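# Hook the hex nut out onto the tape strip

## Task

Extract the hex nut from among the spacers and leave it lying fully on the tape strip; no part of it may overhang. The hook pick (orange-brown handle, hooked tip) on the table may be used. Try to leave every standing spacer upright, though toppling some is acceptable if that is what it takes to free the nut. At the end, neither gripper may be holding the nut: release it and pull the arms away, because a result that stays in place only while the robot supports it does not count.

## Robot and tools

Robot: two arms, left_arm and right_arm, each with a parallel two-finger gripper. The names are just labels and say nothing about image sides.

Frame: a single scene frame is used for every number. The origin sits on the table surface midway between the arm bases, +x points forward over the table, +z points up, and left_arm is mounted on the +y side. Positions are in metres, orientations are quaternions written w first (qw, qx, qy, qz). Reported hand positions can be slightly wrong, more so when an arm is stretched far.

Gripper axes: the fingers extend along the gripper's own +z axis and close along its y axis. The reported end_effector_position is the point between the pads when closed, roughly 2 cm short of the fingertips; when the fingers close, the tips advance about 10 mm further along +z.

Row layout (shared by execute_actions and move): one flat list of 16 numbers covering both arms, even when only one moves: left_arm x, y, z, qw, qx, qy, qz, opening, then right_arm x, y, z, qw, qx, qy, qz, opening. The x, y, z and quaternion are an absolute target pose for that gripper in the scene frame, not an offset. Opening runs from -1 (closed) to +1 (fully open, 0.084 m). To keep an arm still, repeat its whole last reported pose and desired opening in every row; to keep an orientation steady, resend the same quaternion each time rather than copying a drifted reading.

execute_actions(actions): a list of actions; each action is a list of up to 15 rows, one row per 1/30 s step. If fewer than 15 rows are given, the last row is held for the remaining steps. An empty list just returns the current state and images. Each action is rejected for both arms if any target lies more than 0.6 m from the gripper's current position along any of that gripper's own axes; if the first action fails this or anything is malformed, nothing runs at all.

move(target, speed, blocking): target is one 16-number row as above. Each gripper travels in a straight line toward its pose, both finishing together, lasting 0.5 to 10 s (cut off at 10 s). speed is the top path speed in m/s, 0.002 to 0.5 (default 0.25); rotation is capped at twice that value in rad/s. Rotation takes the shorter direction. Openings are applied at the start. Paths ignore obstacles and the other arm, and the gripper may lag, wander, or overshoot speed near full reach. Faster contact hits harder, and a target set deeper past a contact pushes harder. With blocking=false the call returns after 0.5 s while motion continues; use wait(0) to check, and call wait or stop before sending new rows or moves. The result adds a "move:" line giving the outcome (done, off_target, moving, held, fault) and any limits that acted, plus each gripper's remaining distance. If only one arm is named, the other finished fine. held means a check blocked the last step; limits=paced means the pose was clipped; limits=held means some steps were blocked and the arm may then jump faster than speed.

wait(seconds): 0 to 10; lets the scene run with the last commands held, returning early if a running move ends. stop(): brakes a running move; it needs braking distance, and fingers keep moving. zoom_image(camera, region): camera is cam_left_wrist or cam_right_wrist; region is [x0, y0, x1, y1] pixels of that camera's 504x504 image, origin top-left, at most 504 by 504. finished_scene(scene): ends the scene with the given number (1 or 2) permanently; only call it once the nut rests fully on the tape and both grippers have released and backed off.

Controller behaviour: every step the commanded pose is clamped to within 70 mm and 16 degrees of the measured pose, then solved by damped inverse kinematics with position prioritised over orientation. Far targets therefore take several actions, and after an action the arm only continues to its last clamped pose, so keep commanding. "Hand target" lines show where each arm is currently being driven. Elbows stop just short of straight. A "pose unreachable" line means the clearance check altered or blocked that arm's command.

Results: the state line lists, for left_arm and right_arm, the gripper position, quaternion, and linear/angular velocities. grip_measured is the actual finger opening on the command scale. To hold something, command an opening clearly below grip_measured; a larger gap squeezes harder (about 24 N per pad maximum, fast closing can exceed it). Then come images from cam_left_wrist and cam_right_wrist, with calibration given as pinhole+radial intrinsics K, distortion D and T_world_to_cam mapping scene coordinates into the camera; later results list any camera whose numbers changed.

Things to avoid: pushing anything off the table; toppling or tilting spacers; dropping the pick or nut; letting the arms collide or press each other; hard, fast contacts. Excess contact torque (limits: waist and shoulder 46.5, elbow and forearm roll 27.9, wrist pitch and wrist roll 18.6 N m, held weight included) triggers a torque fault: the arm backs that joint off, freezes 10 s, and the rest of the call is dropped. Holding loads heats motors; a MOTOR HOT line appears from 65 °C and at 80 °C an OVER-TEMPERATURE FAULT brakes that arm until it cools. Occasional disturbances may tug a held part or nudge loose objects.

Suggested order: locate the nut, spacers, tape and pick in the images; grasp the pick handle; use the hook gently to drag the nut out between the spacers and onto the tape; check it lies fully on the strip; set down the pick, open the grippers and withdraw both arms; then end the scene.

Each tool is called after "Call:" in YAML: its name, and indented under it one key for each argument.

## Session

Call:
move:
  target: [0.12,0.1,0.52,0,1,0,0,1,0.42,-0.2,0.5,0,1,0,0,1]

Scene clock: 2.63 s.
left_arm: end_effector_position=(+0.1202, +0.0998, +0.5200) grip_measured=+1.00 end_effector_quat_wxyz=(+0.001, +1.000, +0.001, +0.001) end_effector_velocity=(-0.000, -0.001, +0.000) end_effector_angular_velocity=(+0.000, -0.001, -0.001) | right_arm: end_effector_position=(+0.4187, -0.2004, +0.4993) grip_measured=+1.00 end_effector_quat_wxyz=(-0.002, +1.000, -0.001, +0.006) end_effector_velocity=(+0.001, +0.001, +0.002) end_effector_angular_velocity=(-0.010, +0.023, +0.002)
Joint positions: left_arm=[-1.307 -0.425 -1.612  0.001  2.034 -1.218  0.084] | right_arm=[ 0.522  0.467 -2.619 -0.001  2.141  0.39   0.084]
Joint velocities: left_arm=[-0.003  0.003 -0.002  0.001 -0.    -0.001  0.   ] | right_arm=[ 0.002  0.253 -0.452 -0.     0.224 -0.     0.   ]
Motor temperatures (°C, as the motors report them): left_arm=[28 32 35 30 29 28] | right_arm=[33 28 35 26 26 30]
Hand target (left_arm): +0.120, +0.100, +0.520; +0.001, +1.000, +0.001, +0.001
Hand target (right_arm): +0.419, -0.200, +0.499; -0.001, +1.000, -0.001, +0.004
Off the commanded pose (left_arm): 0.000 m, 0 deg.
Off the commanded pose (right_arm): 0.002 m, 1 deg.
move: done
camera_calibration (this result's frames):
cam_left_wrist: T_world_to_cam=[[-0.0098578, -0.999925, -0.00731979, 0.138377], [-0.999692, 0.0100216, -0.0226945, 0.199239], [0.0227662, 0.00709381, -0.999716, 0.640902], [0, 0, 0, 1]] pos_world=[0.185951, 0.131823, 0.646255]
cam_right_wrist: T_world_to_cam=[[-0.00865942, -0.999926, 0.00849252, -0.172995], [-0.999876, 0.00854654, -0.0132398, 0.495559], [0.0131662, -0.00860612, -0.999876, 0.624653], [0, 0, 0, 1]] pos_world=[0.485775, -0.171842, 0.632606]

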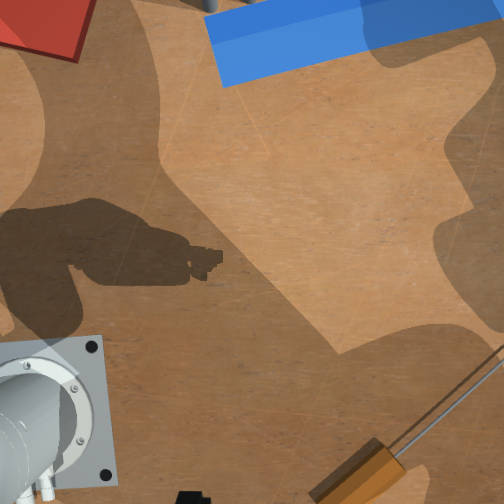

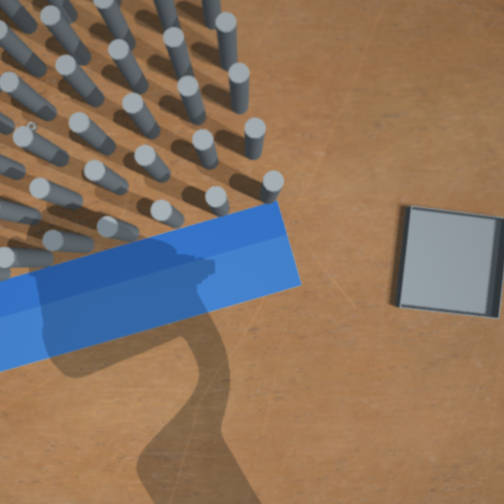

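Call:
move:
  target: [0.535,0.1,0.3,0,1,0,0,1,0.2,-0.3,0.4,0,1,0,0,1]

Call:
move:
  target: [0.535,0.0,0.25,0,1,0,0,1,-0.05,-0.07,0.36,0,1,0,0,1]

Scene clock: 5.43 s.
left_arm: end_effector_position=(+0.5344, +0.0997, +0.3002) grip_measured=+1.00 end_effector_quat_wxyz=(-0.001, +1.000, -0.001, -0.000) end_effector_velocity=(+0.002, +0.001, -0.006) end_effector_angular_velocity=(+0.006, +0.012, +0.002) | right_arm: end_effector_position=(+0.2004, -0.2999, +0.4003) grip_measured=+1.00 end_effector_quat_wxyz=(+0.000, +1.000, +0.000, -0.000) end_effector_velocity=(-0.001, -0.001, -0.000) end_effector_angular_velocity=(+0.000, +0.000, -0.001)
Joint positions: left_arm=[-0.564  0.357 -1.811  0.001  1.455 -0.472  0.084] | right_arm=[ 0.485 -0.699 -1.036 -0.     1.736  0.35   0.084]
Joint velocities: left_arm=[ 0.003  0.017 -0.011 -0.     0.007  0.001  0.   ] | right_arm=[-0.001 -0.006  0.005  0.     0.001 -0.    -0.   ]
Motor temperatures (°C, as the motors report them): left_arm=[28 32 35 30 29 28] | right_arm=[33 29 35 26 26 30]
Hand target (left_arm): +0.535, +0.100, +0.300; -0.001, +1.000, -0.001, -0.001
Hand target (right_arm): +0.200, -0.300, +0.400; +0.000, +1.000, +0.000, +0.000
Off the commanded pose (left_arm): 0.001 m, 0 deg.
Off the commanded pose (right_arm): 0.001 m, 0 deg.
move: done
camera_calibration (this result's frames):
cam_left_wrist: T_world_to_cam=[[-0.0146146, -0.999842, -0.0101473, 0.144158], [-0.999681, 0.0148198, -0.020456, 0.607207], [0.0206032, 0.00984507, -0.999739, 0.412623], [0, 0, 0, 1]] pos_world=[0.600619, 0.131074, 0.426399]
cam_right_wrist: T_world_to_cam=[[-0.00488884, -0.999909, 0.0126043, -0.275902], [-0.999986, 0.00486529, -0.00189862, 0.271239], [0.00183713, -0.0126134, -0.999919, 0.528762], [0, 0, 0, 1]] pos_world=[0.268915, -0.270527, 0.532712]

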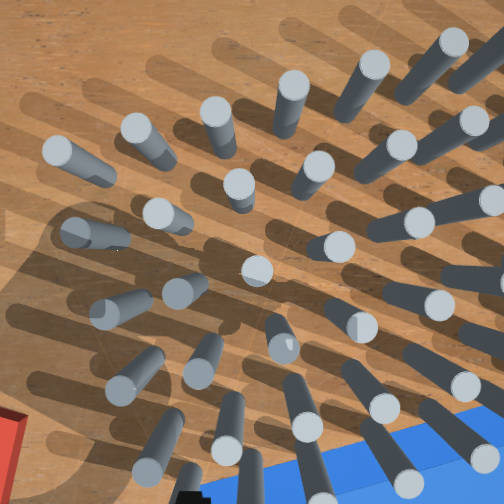

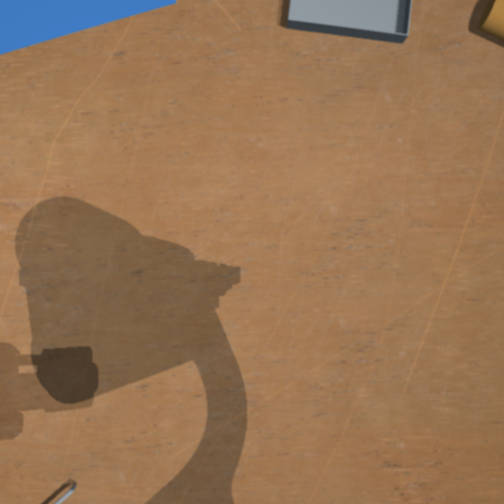

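Scene clock: 7.37 s.
left_arm: end_effector_position=(+0.5349, +0.0001, +0.2501) grip_measured=+1.00 end_effector_quat_wxyz=(+0.000, +1.000, +0.000, +0.000) end_effector_velocity=(-0.001, -0.001, -0.002) end_effector_angular_velocity=(+0.003, +0.002, -0.002) | right_arm: end_effector_position=(-0.0497, -0.0693, +0.3603) grip_measured=+1.00 end_effector_quat_wxyz=(-0.002, +1.000, +0.000, -0.000) end_effector_velocity=(-0.002, +0.002, -0.001) end_effector_angular_velocity=(-0.004, -0.001, +0.000)
Joint positions: left_arm=[-0.705  0.578 -1.999  0.     1.42  -0.615  0.084] | right_arm=[ 1.727 -0.542 -1.016  0.     1.554  1.593  0.084]
Joint velocities: left_arm=[-0.003  0.003 -0.001  0.001  0.001 -0.001  0.   ] | right_arm=[ 0.006  0.008 -0.002 -0.001 -0.002  0.006  0.   ]
Motor temperatures (°C, as the motors report them): left_arm=[28 32 36 30 29 28] | right_arm=[33 28 36 26 26 30]
Hand target (left_arm): +0.535, -0.000, +0.250; +0.000, +1.000, -0.000, +0.000
Hand target (right_arm): -0.050, -0.069, +0.360; -0.002, +1.000, +0.000, -0.000
Off the commanded pose (left_arm): 0.000 m, 0 deg.
Off the commanded pose (right_arm): 0.001 m, 0 deg.
move: done
camera_calibration (this result's frames):
cam_left_wrist: T_world_to_cam=[[-0.0124037, -0.999885, -0.00870757, 0.0424548], [-0.999689, 0.0125887, -0.0215258, 0.608341], [0.0216329, 0.00843787, -0.99973, 0.362939], [0, 0, 0, 1]] pos_world=[0.600827, 0.0317293, 0.376306]
cam_right_wrist: T_world_to_cam=[[-0.00578115, -0.999953, 0.00773738, -0.0443061], [-0.999982, 0.00576658, -0.00190294, 0.020004], [0.00185823, -0.00774824, -0.999968, 0.4924], [0, 0, 0, 1]] pos_world=[0.0188325, -0.0406041, 0.492765]

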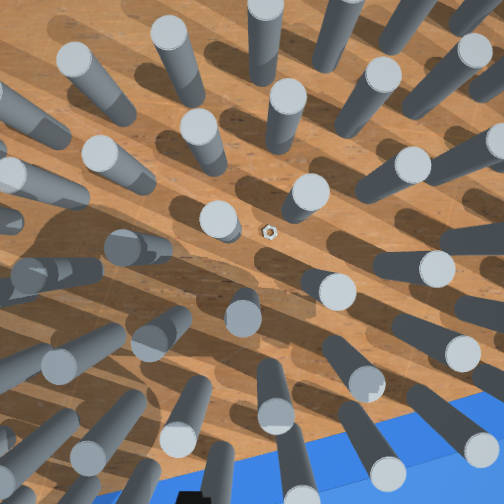

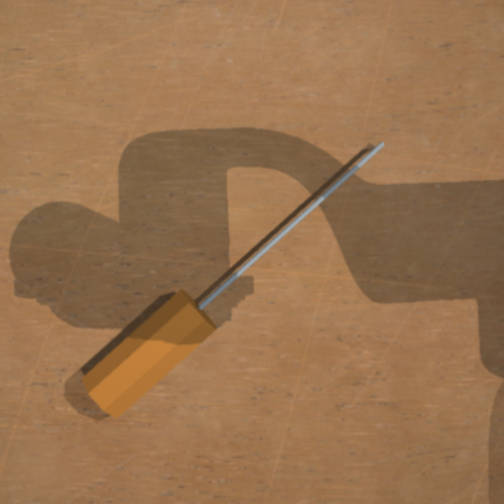

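Call:
move:
  target: [0.58,0.09,0.25,0,0.707,-0.707,0,1,-0.049,0.027,0.1,0,0.911,-0.413,0,0.5]

Call:
move:
  target: [0.58,0.09,0.25,0,0.707,-0.707,0,1,-0.049,0.027,0.025,0,0.911,-0.413,0,0.5]
  speed: 0.1

Call:
move:
  target: [0.58,0.09,0.25,0,0.707,-0.707,0,1,-0.049,0.027,0.025,0,0.911,-0.413,0,-0.8]

Call:
move:
  target: [0.58,0.09,0.25,0,0.707,-0.707,0,1,-0.03,0.02,0.07,0,0.911,-0.413,0,-0.8]
  speed: 0.1

Call:
move:
  target: [0.58,0.09,0.25,0,0.707,-0.707,0,1,0.22,-0.082,0.05,0,0.9914,0.1305,0,-0.8]

Call:
move:
  target: [0.58,0.09,0.25,0,0.707,-0.707,0,1,0.31,-0.058,0.04,0,0.9914,0.1305,0,-0.8]
  speed: 0.08

Scene clock: 11.87 s.
left_arm: end_effector_position=(+0.5800, +0.0899, +0.2500) grip_measured=+1.00 end_effector_quat_wxyz=(-0.000, -0.707, +0.707, +0.000) end_effector_velocity=(+0.001, +0.001, +0.001) end_effector_angular_velocity=(-0.001, -0.001, -0.010) | right_arm: end_effector_position=(-0.0494, +0.0278, +0.1002) grip_measured=+0.49 end_effector_quat_wxyz=(-0.000, +0.911, -0.412, -0.001) end_effector_velocity=(+0.000, -0.000, -0.002) end_effector_angular_velocity=(-0.002, -0.001, -0.005)
Joint positions: left_arm=[-0.544  0.546 -1.948  0.     1.403  1.116  0.084] | right_arm=[ 1.72  -0.006 -0.736  0.001  0.741  2.435  0.065]
Joint velocities: left_arm=[ 0.002 -0.001 -0.    -0.001  0.     0.012 -0.   ] | right_arm=[ 0.     0.006  0.    -0.001 -0.004  0.006 -0.   ]
Motor temperatures (°C, as the motors report them): left_arm=[28 32 36 30 29 28] | right_arm=[33 29 36 26 26 30]
Hand target (left_arm): +0.580, +0.090, +0.250; +0.000, +0.707, -0.707, -0.000
Hand target (right_arm): -0.049, +0.028, +0.100; +0.000, +0.911, -0.412, -0.000
Off the commanded pose (left_arm): 0.000 m, 0 deg.
Off the commanded pose (right_arm): 0.001 m, 0 deg.
move: done
camera_calibration (this result's frames):
cam_left_wrist: T_world_to_cam=[[-0.999895, 0.0116597, -0.00857854, 0.614668], [0.0118346, 0.999717, -0.0206286, -0.0232791], [0.00833559, -0.020728, -0.99975, 0.371488], [0, 0, 0, 1]] pos_world=[0.611783, 0.0238059, 0.376188]
cam_right_wrist: T_world_to_cam=[[-0.754375, -0.656328, 0.0123097, 0.00774776], [-0.656387, 0.754424, -0.00103277, 0.0153323], [-0.00860887, -0.008859, -0.999924, 0.232611], [0, 0, 0, 1]] pos_world=[0.0179111, -0.00442124, 0.232514]

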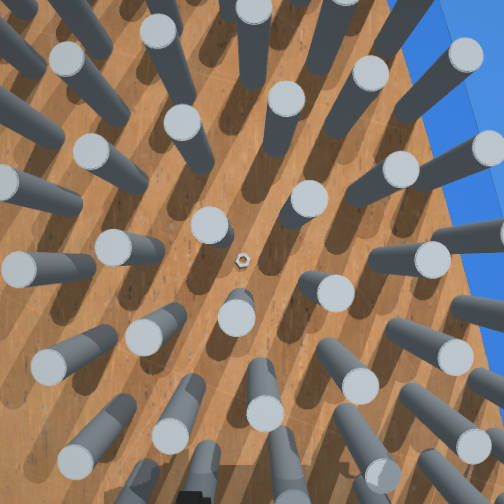

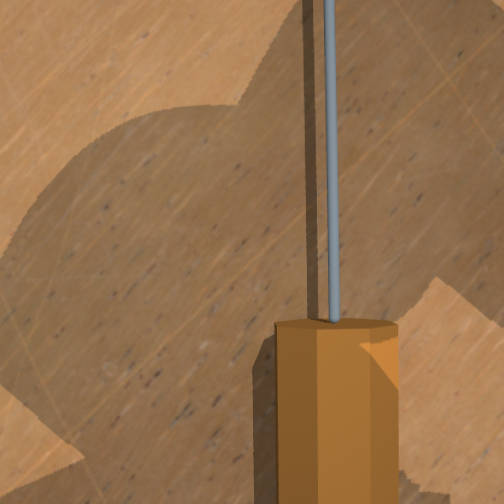

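Scene clock: 13.03 s.
left_arm: end_effector_position=(+0.5800, +0.0900, +0.2500) grip_measured=+1.00 end_effector_quat_wxyz=(-0.000, -0.707, +0.707, +0.000) end_effector_velocity=(+0.000, +0.001, +0.000) end_effector_angular_velocity=(-0.001, -0.000, +0.002) | right_arm: end_effector_position=(-0.0492, +0.0274, +0.0253) grip_measured=+0.49 end_effector_quat_wxyz=(-0.000, +0.911, -0.413, -0.000) end_effector_velocity=(-0.001, -0.001, -0.003) end_effector_angular_velocity=(-0.002, -0.000, +0.002)
Joint positions: left_arm=[-0.544  0.544 -1.946  0.     1.402  1.117  0.084] | right_arm=[ 1.72   0.183 -0.696  0.001  0.513  2.436  0.065]
Joint velocities: left_arm=[ 0.001 -0.001  0.    -0.     0.    -0.     0.   ] | right_arm=[ 0.002  0.007  0.001 -0.    -0.006  0.    -0.   ]
Motor temperatures (°C, as the motors report them): left_arm=[28 32 37 30 29 28] | right_arm=[33 29 36 26 26 30]
Hand target (left_arm): +0.580, +0.090, +0.250; +0.000, +0.707, -0.707, -0.000
Hand target (right_arm): -0.049, +0.027, +0.025; +0.000, +0.911, -0.413, -0.000
Off the commanded pose (left_arm): 0.000 m, 0 deg.
Off the commanded pose (right_arm): 0.001 m, 0 deg.
move: done
camera_calibration (this result's frames):
cam_left_wrist: T_world_to_cam=[[-0.999881, 0.0124705, -0.00904023, 0.614653], [0.012657, 0.999702, -0.0208751, -0.0238214], [0.00877721, -0.0209871, -0.999741, 0.371244], [0, 0, 0, 1]] pos_world=[0.611623, 0.0239406, 0.376207]
cam_right_wrist: T_world_to_cam=[[-0.75569, -0.654821, 0.0118968, 0.00851555], [-0.654877, 0.755734, -0.00116882, 0.0157021], [-0.00822541, -0.00867418, -0.999929, 0.157756], [0, 0, 0, 1]] pos_world=[0.0180157, -0.00492202, 0.157662]

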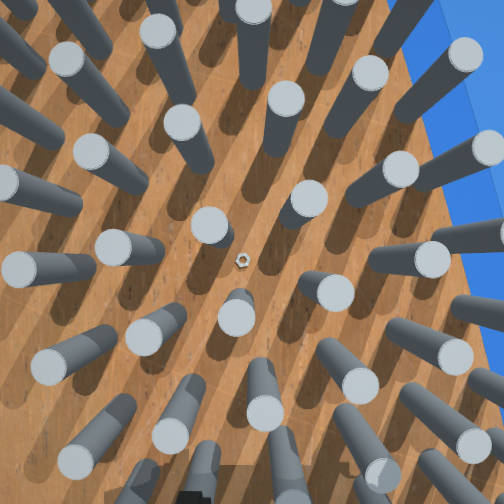

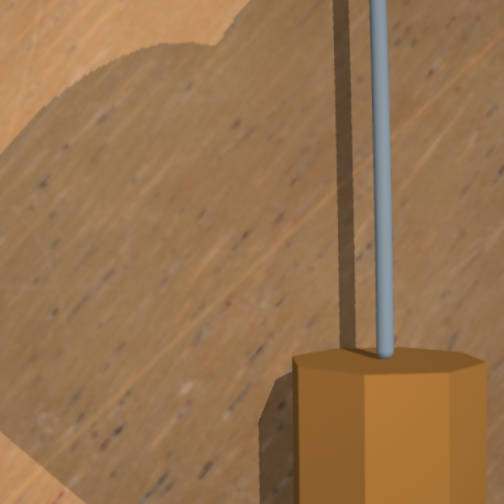

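Scene clock: 13.73 s.
left_arm: end_effector_position=(+0.5800, +0.0900, +0.2500) grip_measured=+1.00 end_effector_quat_wxyz=(-0.000, -0.707, +0.707, +0.000) end_effector_velocity=(+0.000, +0.001, -0.000) end_effector_angular_velocity=(-0.000, +0.001, +0.001) | right_arm: end_effector_position=(-0.0491, +0.0274, +0.0254) grip_measured=-0.19 end_effector_quat_wxyz=(-0.001, +0.911, -0.413, -0.000) end_effector_velocity=(-0.001, +0.000, -0.000) end_effector_angular_velocity=(+0.000, -0.000, +0.002)
Joint positions: left_arm=[-0.544  0.544 -1.946  0.     1.402  1.117  0.084] | right_arm=[ 1.72   0.183 -0.696  0.     0.512  2.437  0.036]
Joint velocities: left_arm=[ 0.001  0.     0.    -0.     0.     0.    -0.   ] | right_arm=[ 0.002  0.    -0.    -0.001 -0.     0.     0.   ]
Motor temperatures (°C, as the motors report them): left_arm=[28 32 37 30 29 28] | right_arm=[33 29 36 26 26 30]
Hand target (left_arm): +0.580, +0.090, +0.250; +0.000, +0.707, -0.707, -0.000
Hand target (right_arm): -0.049, +0.027, +0.025; +0.000, +0.911, -0.413, -0.000
Off the commanded pose (left_arm): 0.000 m, 0 deg.
Off the commanded pose (right_arm): 0.001 m, 0 deg.
move: done
camera_calibration (this result's frames):
cam_left_wrist: T_world_to_cam=[[-0.999881, 0.0124688, -0.00904317, 0.614654], [0.0126554, 0.999702, -0.0208761, -0.0238213], [0.00878017, -0.020988, -0.999741, 0.371242], [0, 0, 0, 1]] pos_world=[0.611623, 0.0239418, 0.376207]
cam_right_wrist: T_world_to_cam=[[-0.755842, -0.654656, 0.0113588, 0.00858274], [-0.654708, 0.755881, -0.00121397, 0.0157412], [-0.00779119, -0.00835429, -0.999935, 0.157802], [0, 0, 0, 1]] pos_world=[0.0180225, -0.0049614, 0.157713]

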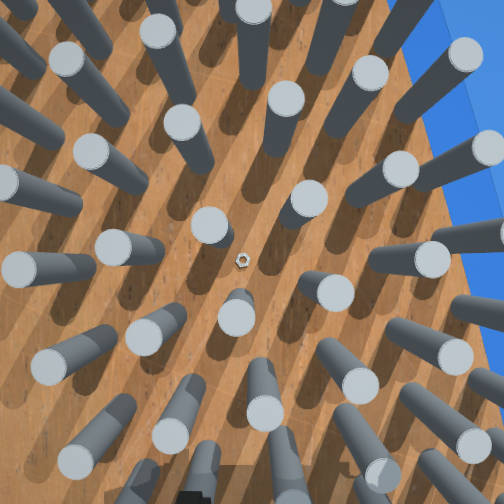

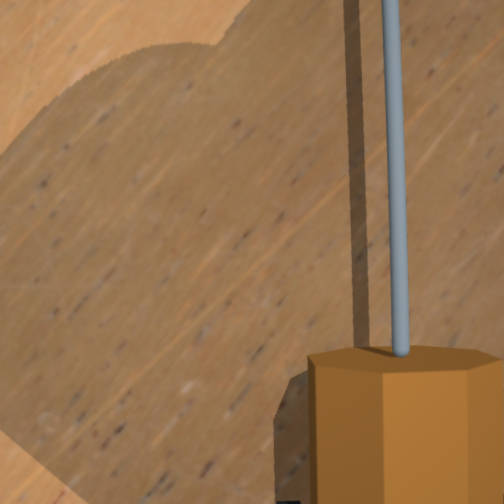

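Scene clock: 14.63 s.
left_arm: end_effector_position=(+0.5800, +0.0900, +0.2500) grip_measured=+1.00 end_effector_quat_wxyz=(-0.000, -0.707, +0.707, +0.000) end_effector_velocity=(+0.000, +0.000, -0.000) end_effector_angular_velocity=(-0.000, -0.000, +0.001) | right_arm: end_effector_position=(-0.0300, +0.0197, +0.0697) grip_measured=-0.19 end_effector_quat_wxyz=(+0.000, +0.911, -0.413, +0.000) end_effector_velocity=(+0.001, +0.001, +0.003) end_effector_angular_velocity=(+0.003, +0.000, -0.000)
Joint positions: left_arm=[-0.544  0.544 -1.946  0.     1.402  1.117  0.084] | right_arm=[ 1.674  0.043 -0.685 -0.001  0.643  2.392  0.036]
Joint velocities: left_arm=[ 0.001  0.    -0.     0.    -0.001 -0.001  0.   ] | right_arm=[-0.002 -0.006 -0.001  0.     0.005 -0.002 -0.   ]
Motor temperatures (°C, as the motors report them): left_arm=[28 32 37 30 29 28] | right_arm=[33 29 36 26 26 30]
Hand target (left_arm): +0.580, +0.090, +0.250; -0.000, +0.707, -0.707, -0.000
Hand target (right_arm): -0.030, +0.020, +0.070; -0.000, +0.911, -0.413, +0.000
Off the commanded pose (left_arm): 0.000 m, 0 deg.
Off the commanded pose (right_arm): 0.000 m, 0 deg.
move: done
camera_calibration (this result's frames):
cam_left_wrist: T_world_to_cam=[[-0.999881, 0.0124686, -0.00904319, 0.614654], [0.0126551, 0.999702, -0.0208762, -0.0238211], [0.0087802, -0.0209882, -0.999741, 0.371242], [0, 0, 0, 1]] pos_world=[0.611623, 0.0239419, 0.376208]
cam_right_wrist: T_world_to_cam=[[-0.756006, -0.654449, 0.0123458, 0.0174049], [-0.654523, 0.756036, -0.00297027, 0.034261], [-0.00739001, -0.0103262, -0.999919, 0.202234], [0, 0, 0, 1]] pos_world=[0.0370773, -0.0124237, 0.202104]

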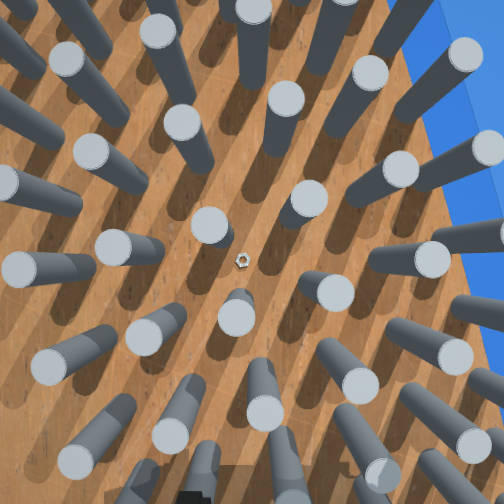

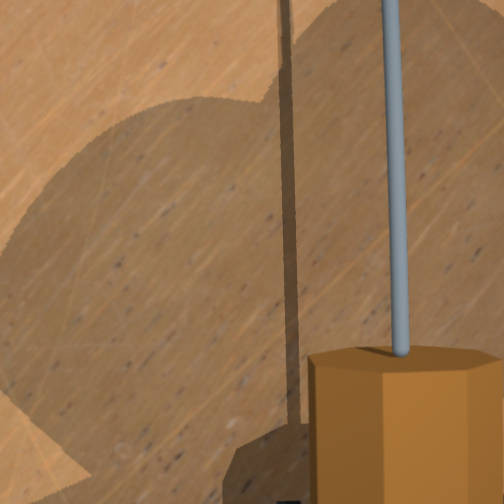

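Scene clock: 17.33 s.
left_arm: end_effector_position=(+0.5800, +0.0900, +0.2500) grip_measured=+1.00 end_effector_quat_wxyz=(-0.000, -0.707, +0.707, +0.000) end_effector_velocity=(+0.000, -0.000, -0.001) end_effector_angular_velocity=(-0.000, +0.001, -0.000) | right_arm: end_effector_position=(+0.2204, -0.0822, +0.0500) grip_measured=-0.19 end_effector_quat_wxyz=(+0.001, +0.991, +0.130, +0.000) end_effector_velocity=(+0.002, -0.001, -0.000) end_effector_angular_velocity=(+0.002, +0.005, +0.009)
Joint positions: left_arm=[-0.544  0.544 -1.946  0.     1.402  1.117  0.084] | right_arm=[ 0.996  0.081 -0.658 -0.003  0.577  0.604  0.036]
Joint velocities: left_arm=[ 0.     0.001 -0.    -0.001 -0.     0.     0.   ] | right_arm=[-0.007  0.003 -0.004  0.01   0.002 -0.024  0.   ]
Motor temperatures (°C, as the motors report them): left_arm=[28 33 37 30 29 28] | right_arm=[33 29 37 26 26 30]
Hand target (left_arm): +0.580, +0.090, +0.250; -0.000, +0.707, -0.707, +0.000
Hand target (right_arm): +0.221, -0.082, +0.050; +0.001, +0.991, +0.131, +0.000
Off the commanded pose (left_arm): 0.000 m, 0 deg.
Off the commanded pose (right_arm): 0.000 m, 0 deg.
move: done
camera_calibration (this result's frames):
cam_left_wrist: T_world_to_cam=[[-0.999881, 0.0124689, -0.0090431, 0.614654], [0.0126555, 0.999702, -0.0208761, -0.0238213], [0.00878011, -0.0209881, -0.999741, 0.371242], [0, 0, 0, 1]] pos_world=[0.611623, 0.0239418, 0.376207]
cam_right_wrist: T_world_to_cam=[[0.252522, -0.967492, 0.0138805, -0.107886], [-0.967571, -0.252584, -0.00285639, 0.261195], [0.00626951, -0.012709, -0.9999, 0.180159], [0, 0, 0, 1]] pos_world=[0.278839, -0.0361159, 0.182385]

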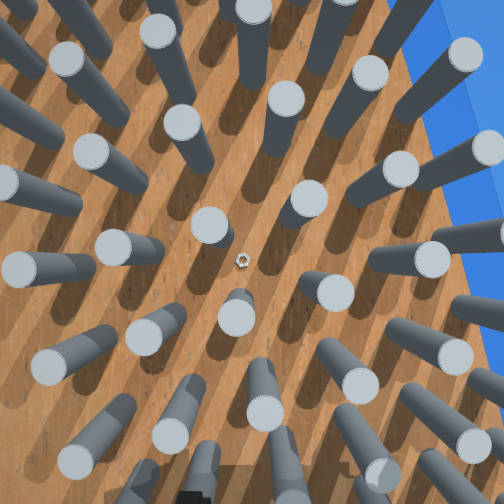

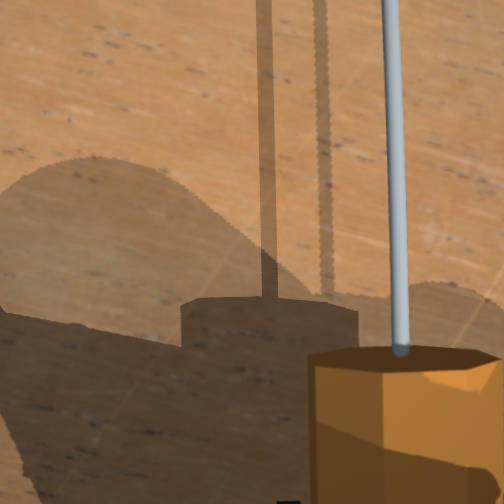

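Scene clock: 18.87 s.
left_arm: end_effector_position=(+0.5800, +0.0900, +0.2500) grip_measured=+1.00 end_effector_quat_wxyz=(+0.000, -0.707, +0.707, -0.000) end_effector_velocity=(+0.000, +0.001, -0.001) end_effector_angular_velocity=(+0.001, -0.000, +0.001) | right_arm: end_effector_position=(+0.3098, -0.0582, +0.0400) grip_measured=-0.19 end_effector_quat_wxyz=(+0.000, +0.991, +0.131, +0.000) end_effector_velocity=(+0.002, +0.000, -0.000) end_effector_angular_velocity=(-0.000, +0.001, -0.001)
Joint positions: left_arm=[-0.544  0.544 -1.946  0.     1.402  1.117  0.084] | right_arm=[ 0.887  0.321 -0.961 -0.001  0.64   0.492  0.036]
Joint velocities: left_arm=[ 0.001  0.001  0.     0.001 -0.001  0.    -0.   ] | right_arm=[-0.003  0.006 -0.007  0.001  0.003 -0.002 -0.   ]
Motor temperatures (°C, as the motors report them): left_arm=[28 33 37 30 29 28] | right_arm=[33 29 37 26 26 30]
Hand target (left_arm): +0.580, +0.090, +0.250; -0.000, +0.707, -0.707, -0.000
Hand target (right_arm): +0.310, -0.058, +0.040; +0.000, +0.991, +0.130, +0.000
Off the commanded pose (left_arm): 0.000 m, 0 deg.
Off the commanded pose (right_arm): 0.000 m, 0 deg.
move: done
camera_calibration (this result's frames):
cam_left_wrist: T_world_to_cam=[[-0.999881, 0.0124688, -0.00904351, 0.614654], [0.0126554, 0.999702, -0.0208762, -0.0238212], [0.00878051, -0.0209882, -0.999741, 0.371242], [0, 0, 0, 1]] pos_world=[0.611623, 0.0239418, 0.376208]
cam_right_wrist: T_world_to_cam=[[0.253084, -0.967364, 0.0124894, -0.107225], [-0.96743, -0.253129, -0.00210168, 0.353586], [0.00519452, -0.0115508, -0.99992, 0.17033], [0, 0, 0, 1]] pos_world=[0.368322, -0.0122555, 0.172399]

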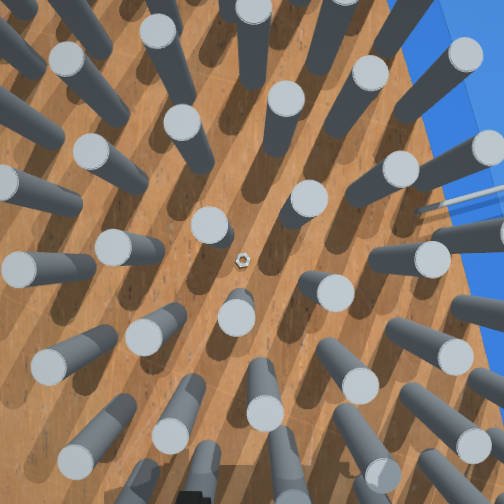

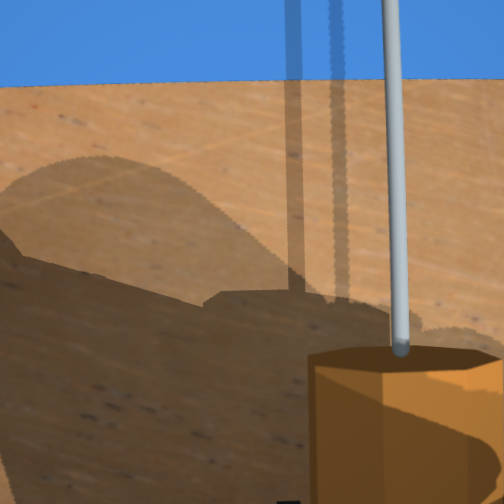

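Call:
move:
  target: [0.58,0.09,0.25,0,0.707,-0.707,0,1,0.4,-0.0339,0.037,0,0.9914,0.1305,0,-0.8]
  speed: 0.06

Call:
zoom_image:
  camera: "cam_left_wrist"
  region: [210,210,310,310]

Scene clock: 21.03 s.
left_arm: end_effector_position=(+0.5800, +0.0900, +0.2500) grip_measured=+1.00 end_effector_quat_wxyz=(-0.000, -0.707, +0.707, -0.000) end_effector_velocity=(+0.000, +0.000, +0.000) end_effector_angular_velocity=(-0.000, -0.001, +0.000) | right_arm: end_effector_position=(+0.3998, -0.0342, +0.0370) grip_measured=-0.19 end_effector_quat_wxyz=(+0.000, +0.991, +0.130, +0.000) end_effector_velocity=(+0.001, +0.000, -0.000) end_effector_angular_velocity=(-0.001, +0.001, +0.000)
Joint positions: left_arm=[-0.544  0.544 -1.946  0.     1.402  1.117  0.084] | right_arm=[ 0.81   0.56  -1.333 -0.001  0.773  0.415  0.036]
Joint velocities: left_arm=[ 0.001 -0.    -0.     0.    -0.     0.     0.   ] | right_arm=[-0.     0.004 -0.008  0.     0.005 -0.001 -0.   ]
Motor temperatures (°C, as the motors report them): left_arm=[28 33 38 30 29 28] | right_arm=[33 29 37 26 26 30]
Hand target (left_arm): +0.580, +0.090, +0.250; +0.000, +0.707, -0.707, -0.000
Hand target (right_arm): +0.400, -0.034, +0.037; +0.000, +0.991, +0.130, +0.000
Off the commanded pose (left_arm): 0.000 m, 0 deg.
Off the commanded pose (right_arm): 0.000 m, 0 deg.
move: done
camera_calibration (this result's frames):
cam_left_wrist: T_world_to_cam=[[-0.999881, 0.0124686, -0.00904333, 0.614654], [0.0126551, 0.999702, -0.0208762, -0.0238211], [0.00878034, -0.0209882, -0.999741, 0.371242], [0, 0, 0, 1]] pos_world=[0.611623, 0.0239419, 0.376208]
cam_right_wrist: T_world_to_cam=[[0.252932, -0.967403, 0.0125124, -0.1066], [-0.96747, -0.252977, -0.00213501, 0.446781], [0.00523076, -0.0115653, -0.999919, 0.167143], [0, 0, 0, 1]] pos_world=[0.458335, 0.0118331, 0.169417]

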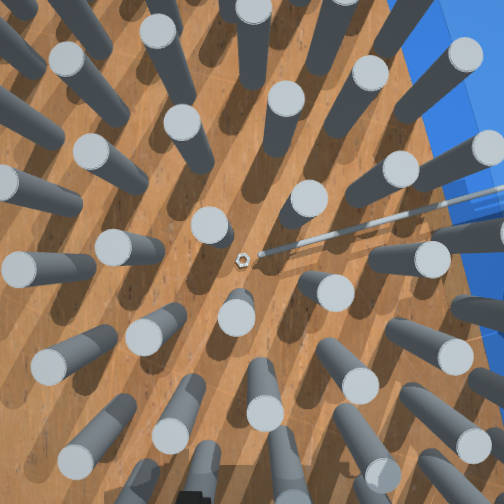

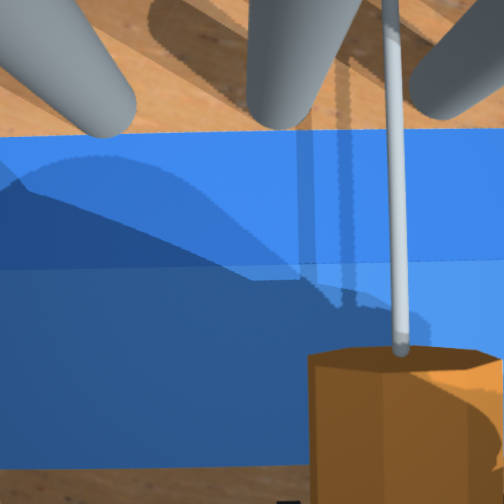

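Region (210, 210, 310, 310) of cam_left_wrist's 504x504 image, scaled by 5.040, with more detail than that image has.

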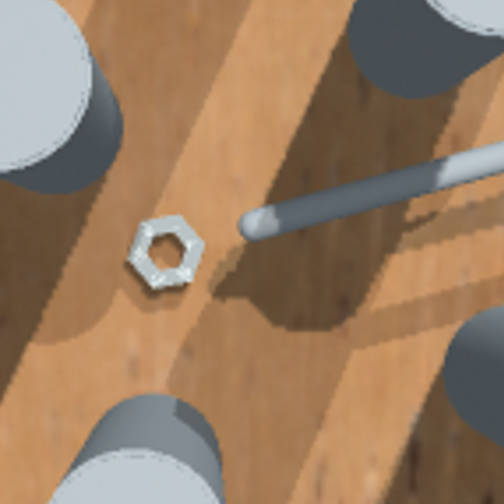

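Call:
move:
  target: [0.58,0.09,0.25,0,0.707,-0.707,0,1,0.4102,-0.0313,0.035,0,0.9914,0.1305,0,-0.8]
  speed: 0.02

Call:
move:
  target: [0.58,0.09,0.25,0,0.707,-0.707,0,1,0.4102,-0.0313,0.025,0,0.9914,0.1305,0,-0.8]
  speed: 0.015

Call:
move:
  target: [0.58,0.09,0.25,0,0.707,-0.707,0,1,0.38,-0.0394,0.025,0,0.9914,0.1305,0,-0.8]
  speed: 0.03

Call:
zoom_image:
  camera: "cam_left_wrist"
  region: [210,190,350,330]

Scene clock: 22.37 s.
left_arm: end_effector_position=(+0.5800, +0.0900, +0.2500) grip_measured=+1.00 end_effector_quat_wxyz=(+0.000, -0.707, +0.707, -0.000) end_effector_velocity=(-0.000, -0.000, +0.000) end_effector_angular_velocity=(-0.000, -0.001, -0.001) | right_arm: end_effector_position=(+0.4100, -0.0314, +0.0350) grip_measured=-0.19 end_effector_quat_wxyz=(+0.000, +0.991, +0.130, +0.000) end_effector_velocity=(+0.001, +0.000, -0.001) end_effector_angular_velocity=(-0.001, +0.002, +0.000)
Joint positions: left_arm=[-0.544  0.544 -1.946  0.     1.402  1.117  0.084] | right_arm=[ 0.802  0.593 -1.381 -0.     0.788  0.407  0.036]
Joint velocities: left_arm=[-0.001 -0.001 -0.     0.    -0.     0.    -0.   ] | right_arm=[-0.     0.004 -0.005  0.     0.003 -0.001 -0.   ]
Motor temperatures (°C, as the motors report them): left_arm=[28 33 38 30 29 28] | right_arm=[33 29 37 26 26 30]
Hand target (left_arm): +0.580, +0.090, +0.250; +0.000, +0.707, -0.707, -0.000
Hand target (right_arm): +0.410, -0.031, +0.035; +0.000, +0.991, +0.130, +0.000
Off the commanded pose (left_arm): 0.000 m, 0 deg.
Off the commanded pose (right_arm): 0.000 m, 0 deg.
move: done
camera_calibration (this result's frames):
cam_left_wrist: T_world_to_cam=[[-0.999881, 0.0124689, -0.00904341, 0.614654], [0.0126554, 0.999702, -0.0208762, -0.0238212], [0.00878041, -0.0209882, -0.999741, 0.371242], [0, 0, 0, 1]] pos_world=[0.611623, 0.0239418, 0.376208]
cam_right_wrist: T_world_to_cam=[[0.253035, -0.967381, 0.0121232, -0.106514], [-0.967444, -0.253078, -0.00211192, 0.457404], [0.00511116, -0.0111941, -0.999924, 0.165167], [0, 0, 0, 1]] pos_world=[0.46862, 0.0145685, 0.167412]

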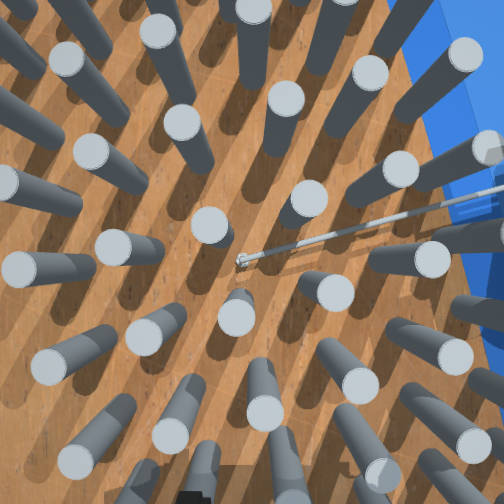

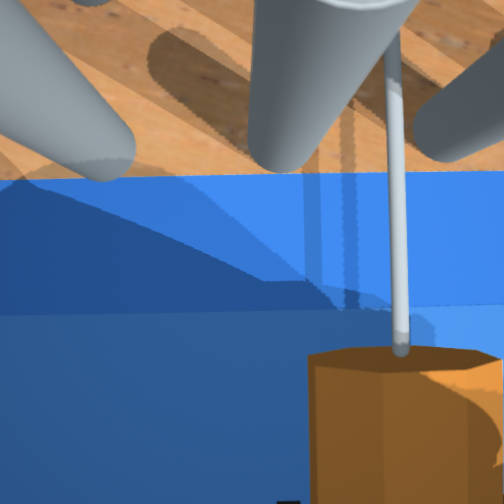

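Scene clock: 23.27 s.
left_arm: end_effector_position=(+0.5800, +0.0900, +0.2500) grip_measured=+1.00 end_effector_quat_wxyz=(-0.000, -0.707, +0.707, +0.000) end_effector_velocity=(-0.000, -0.001, -0.001) end_effector_angular_velocity=(+0.000, +0.002, -0.000) | right_arm: end_effector_position=(+0.4107, -0.0308, +0.0263) grip_measured=-0.19 end_effector_quat_wxyz=(-0.001, +0.991, +0.131, +0.001) end_effector_velocity=(+0.001, -0.000, -0.000) end_effector_angular_velocity=(+0.001, -0.001, -0.001)
Joint positions: left_arm=[-0.544  0.544 -1.946  0.     1.402  1.117  0.084] | right_arm=[ 0.802  0.611 -1.381  0.     0.768  0.406  0.036]
Joint velocities: left_arm=[-0.001  0.001  0.    -0.001  0.001 -0.    -0.   ] | right_arm=[-0.001  0.001  0.     0.    -0.003  0.    -0.   ]
Motor temperatures (°C, as the motors report them): left_arm=[28 33 38 30 29 28] | right_arm=[33 29 37 26 26 30]
Hand target (left_arm): +0.580, +0.090, +0.250; +0.000, +0.707, -0.707, -0.000
Hand target (right_arm): +0.410, -0.031, +0.025; -0.000, +0.991, +0.131, -0.000
Off the commanded pose (left_arm): 0.000 m, 0 deg.
Off the commanded pose (right_arm): 0.001 m, 0 deg.
move: done
camera_calibration (this result's frames):
cam_left_wrist: T_world_to_cam=[[-0.999881, 0.0124686, -0.00904316, 0.614654], [0.0126551, 0.999702, -0.0208762, -0.0238212], [0.00878017, -0.0209882, -0.999741, 0.371243], [0, 0, 0, 1]] pos_world=[0.611623, 0.023942, 0.376208]
cam_right_wrist: T_world_to_cam=[[0.253068, -0.967384, 0.011192, -0.106048], [-0.967425, -0.253125, -0.00395942, 0.458203], [0.00666326, -0.00982544, -0.99993, 0.155871], [0, 0, 0, 1]] pos_world=[0.469076, 0.0149252, 0.158861]

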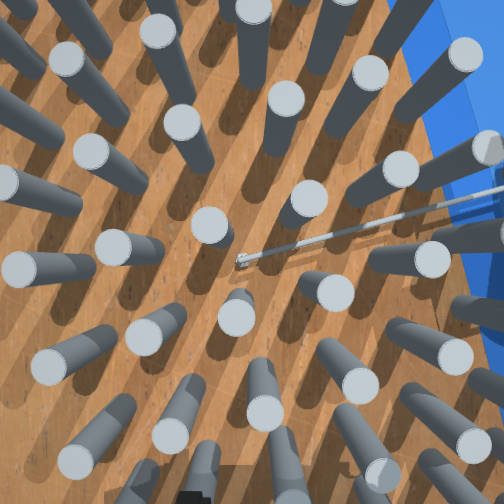

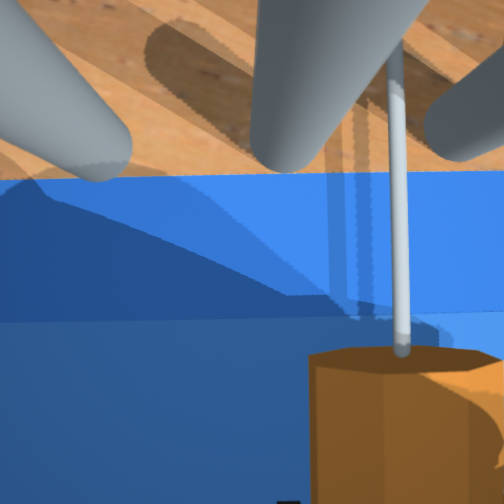

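Scene clock: 24.63 s.
left_arm: end_effector_position=(+0.5800, +0.0900, +0.2500) grip_measured=+1.00 end_effector_quat_wxyz=(+0.000, -0.707, +0.707, +0.000) end_effector_velocity=(-0.000, -0.000, -0.000) end_effector_angular_velocity=(-0.000, +0.001, -0.000) | right_arm: end_effector_position=(+0.3807, -0.0389, +0.0257) grip_measured=-0.19 end_effector_quat_wxyz=(-0.001, +0.991, +0.131, +0.001) end_effector_velocity=(-0.002, -0.000, -0.000) end_effector_angular_velocity=(-0.000, +0.000, +0.001)
Joint positions: left_arm=[-0.544  0.544 -1.946  0.     1.402  1.117  0.084] | right_arm=[ 0.825  0.53  -1.243  0.     0.711  0.429  0.036]
Joint velocities: left_arm=[-0.     0.001 -0.    -0.    -0.     0.    -0.   ] | right_arm=[ 0.001 -0.003  0.007 -0.    -0.003  0.001  0.   ]
Motor temperatures (°C, as the motors report them): left_arm=[28 33 38 30 29 28] | right_arm=[33 29 37 26 26 30]
Hand target (left_arm): +0.580, +0.090, +0.250; -0.000, +0.707, -0.707, +0.000
Hand target (right_arm): +0.380, -0.039, +0.025; -0.000, +0.991, +0.131, -0.000
Off the commanded pose (left_arm): 0.000 m, 0 deg.
Off the commanded pose (right_arm): 0.001 m, 0 deg.
move: done
camera_calibration (this result's frames):
cam_left_wrist: T_world_to_cam=[[-0.999881, 0.0124688, -0.00904331, 0.614654], [0.0126554, 0.999702, -0.0208761, -0.0238213], [0.00878031, -0.0209881, -0.999741, 0.371242], [0, 0, 0, 1]] pos_world=[0.611623, 0.0239418, 0.376208]
cam_right_wrist: T_world_to_cam=[[0.253117, -0.967372, 0.0111007, -0.106242], [-0.967414, -0.253172, -0.00384379, 0.427137], [0.00652875, -0.009766, -0.999931, 0.15543], [0, 0, 0, 1]] pos_world=[0.439095, 0.00688151, 0.15824]

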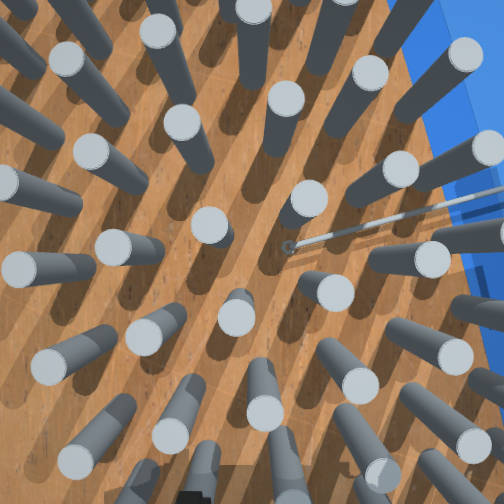

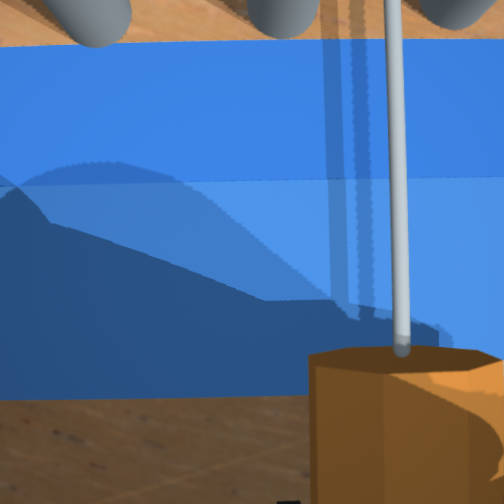

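Region (210, 190, 350, 330) of cam_left_wrist's 504x504 image, scaled by 3.600, with more detail than that image has.

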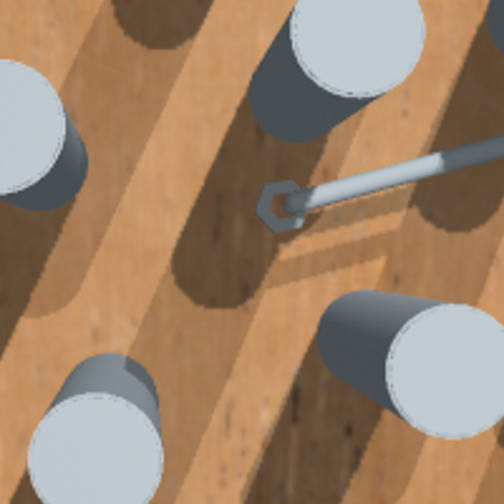

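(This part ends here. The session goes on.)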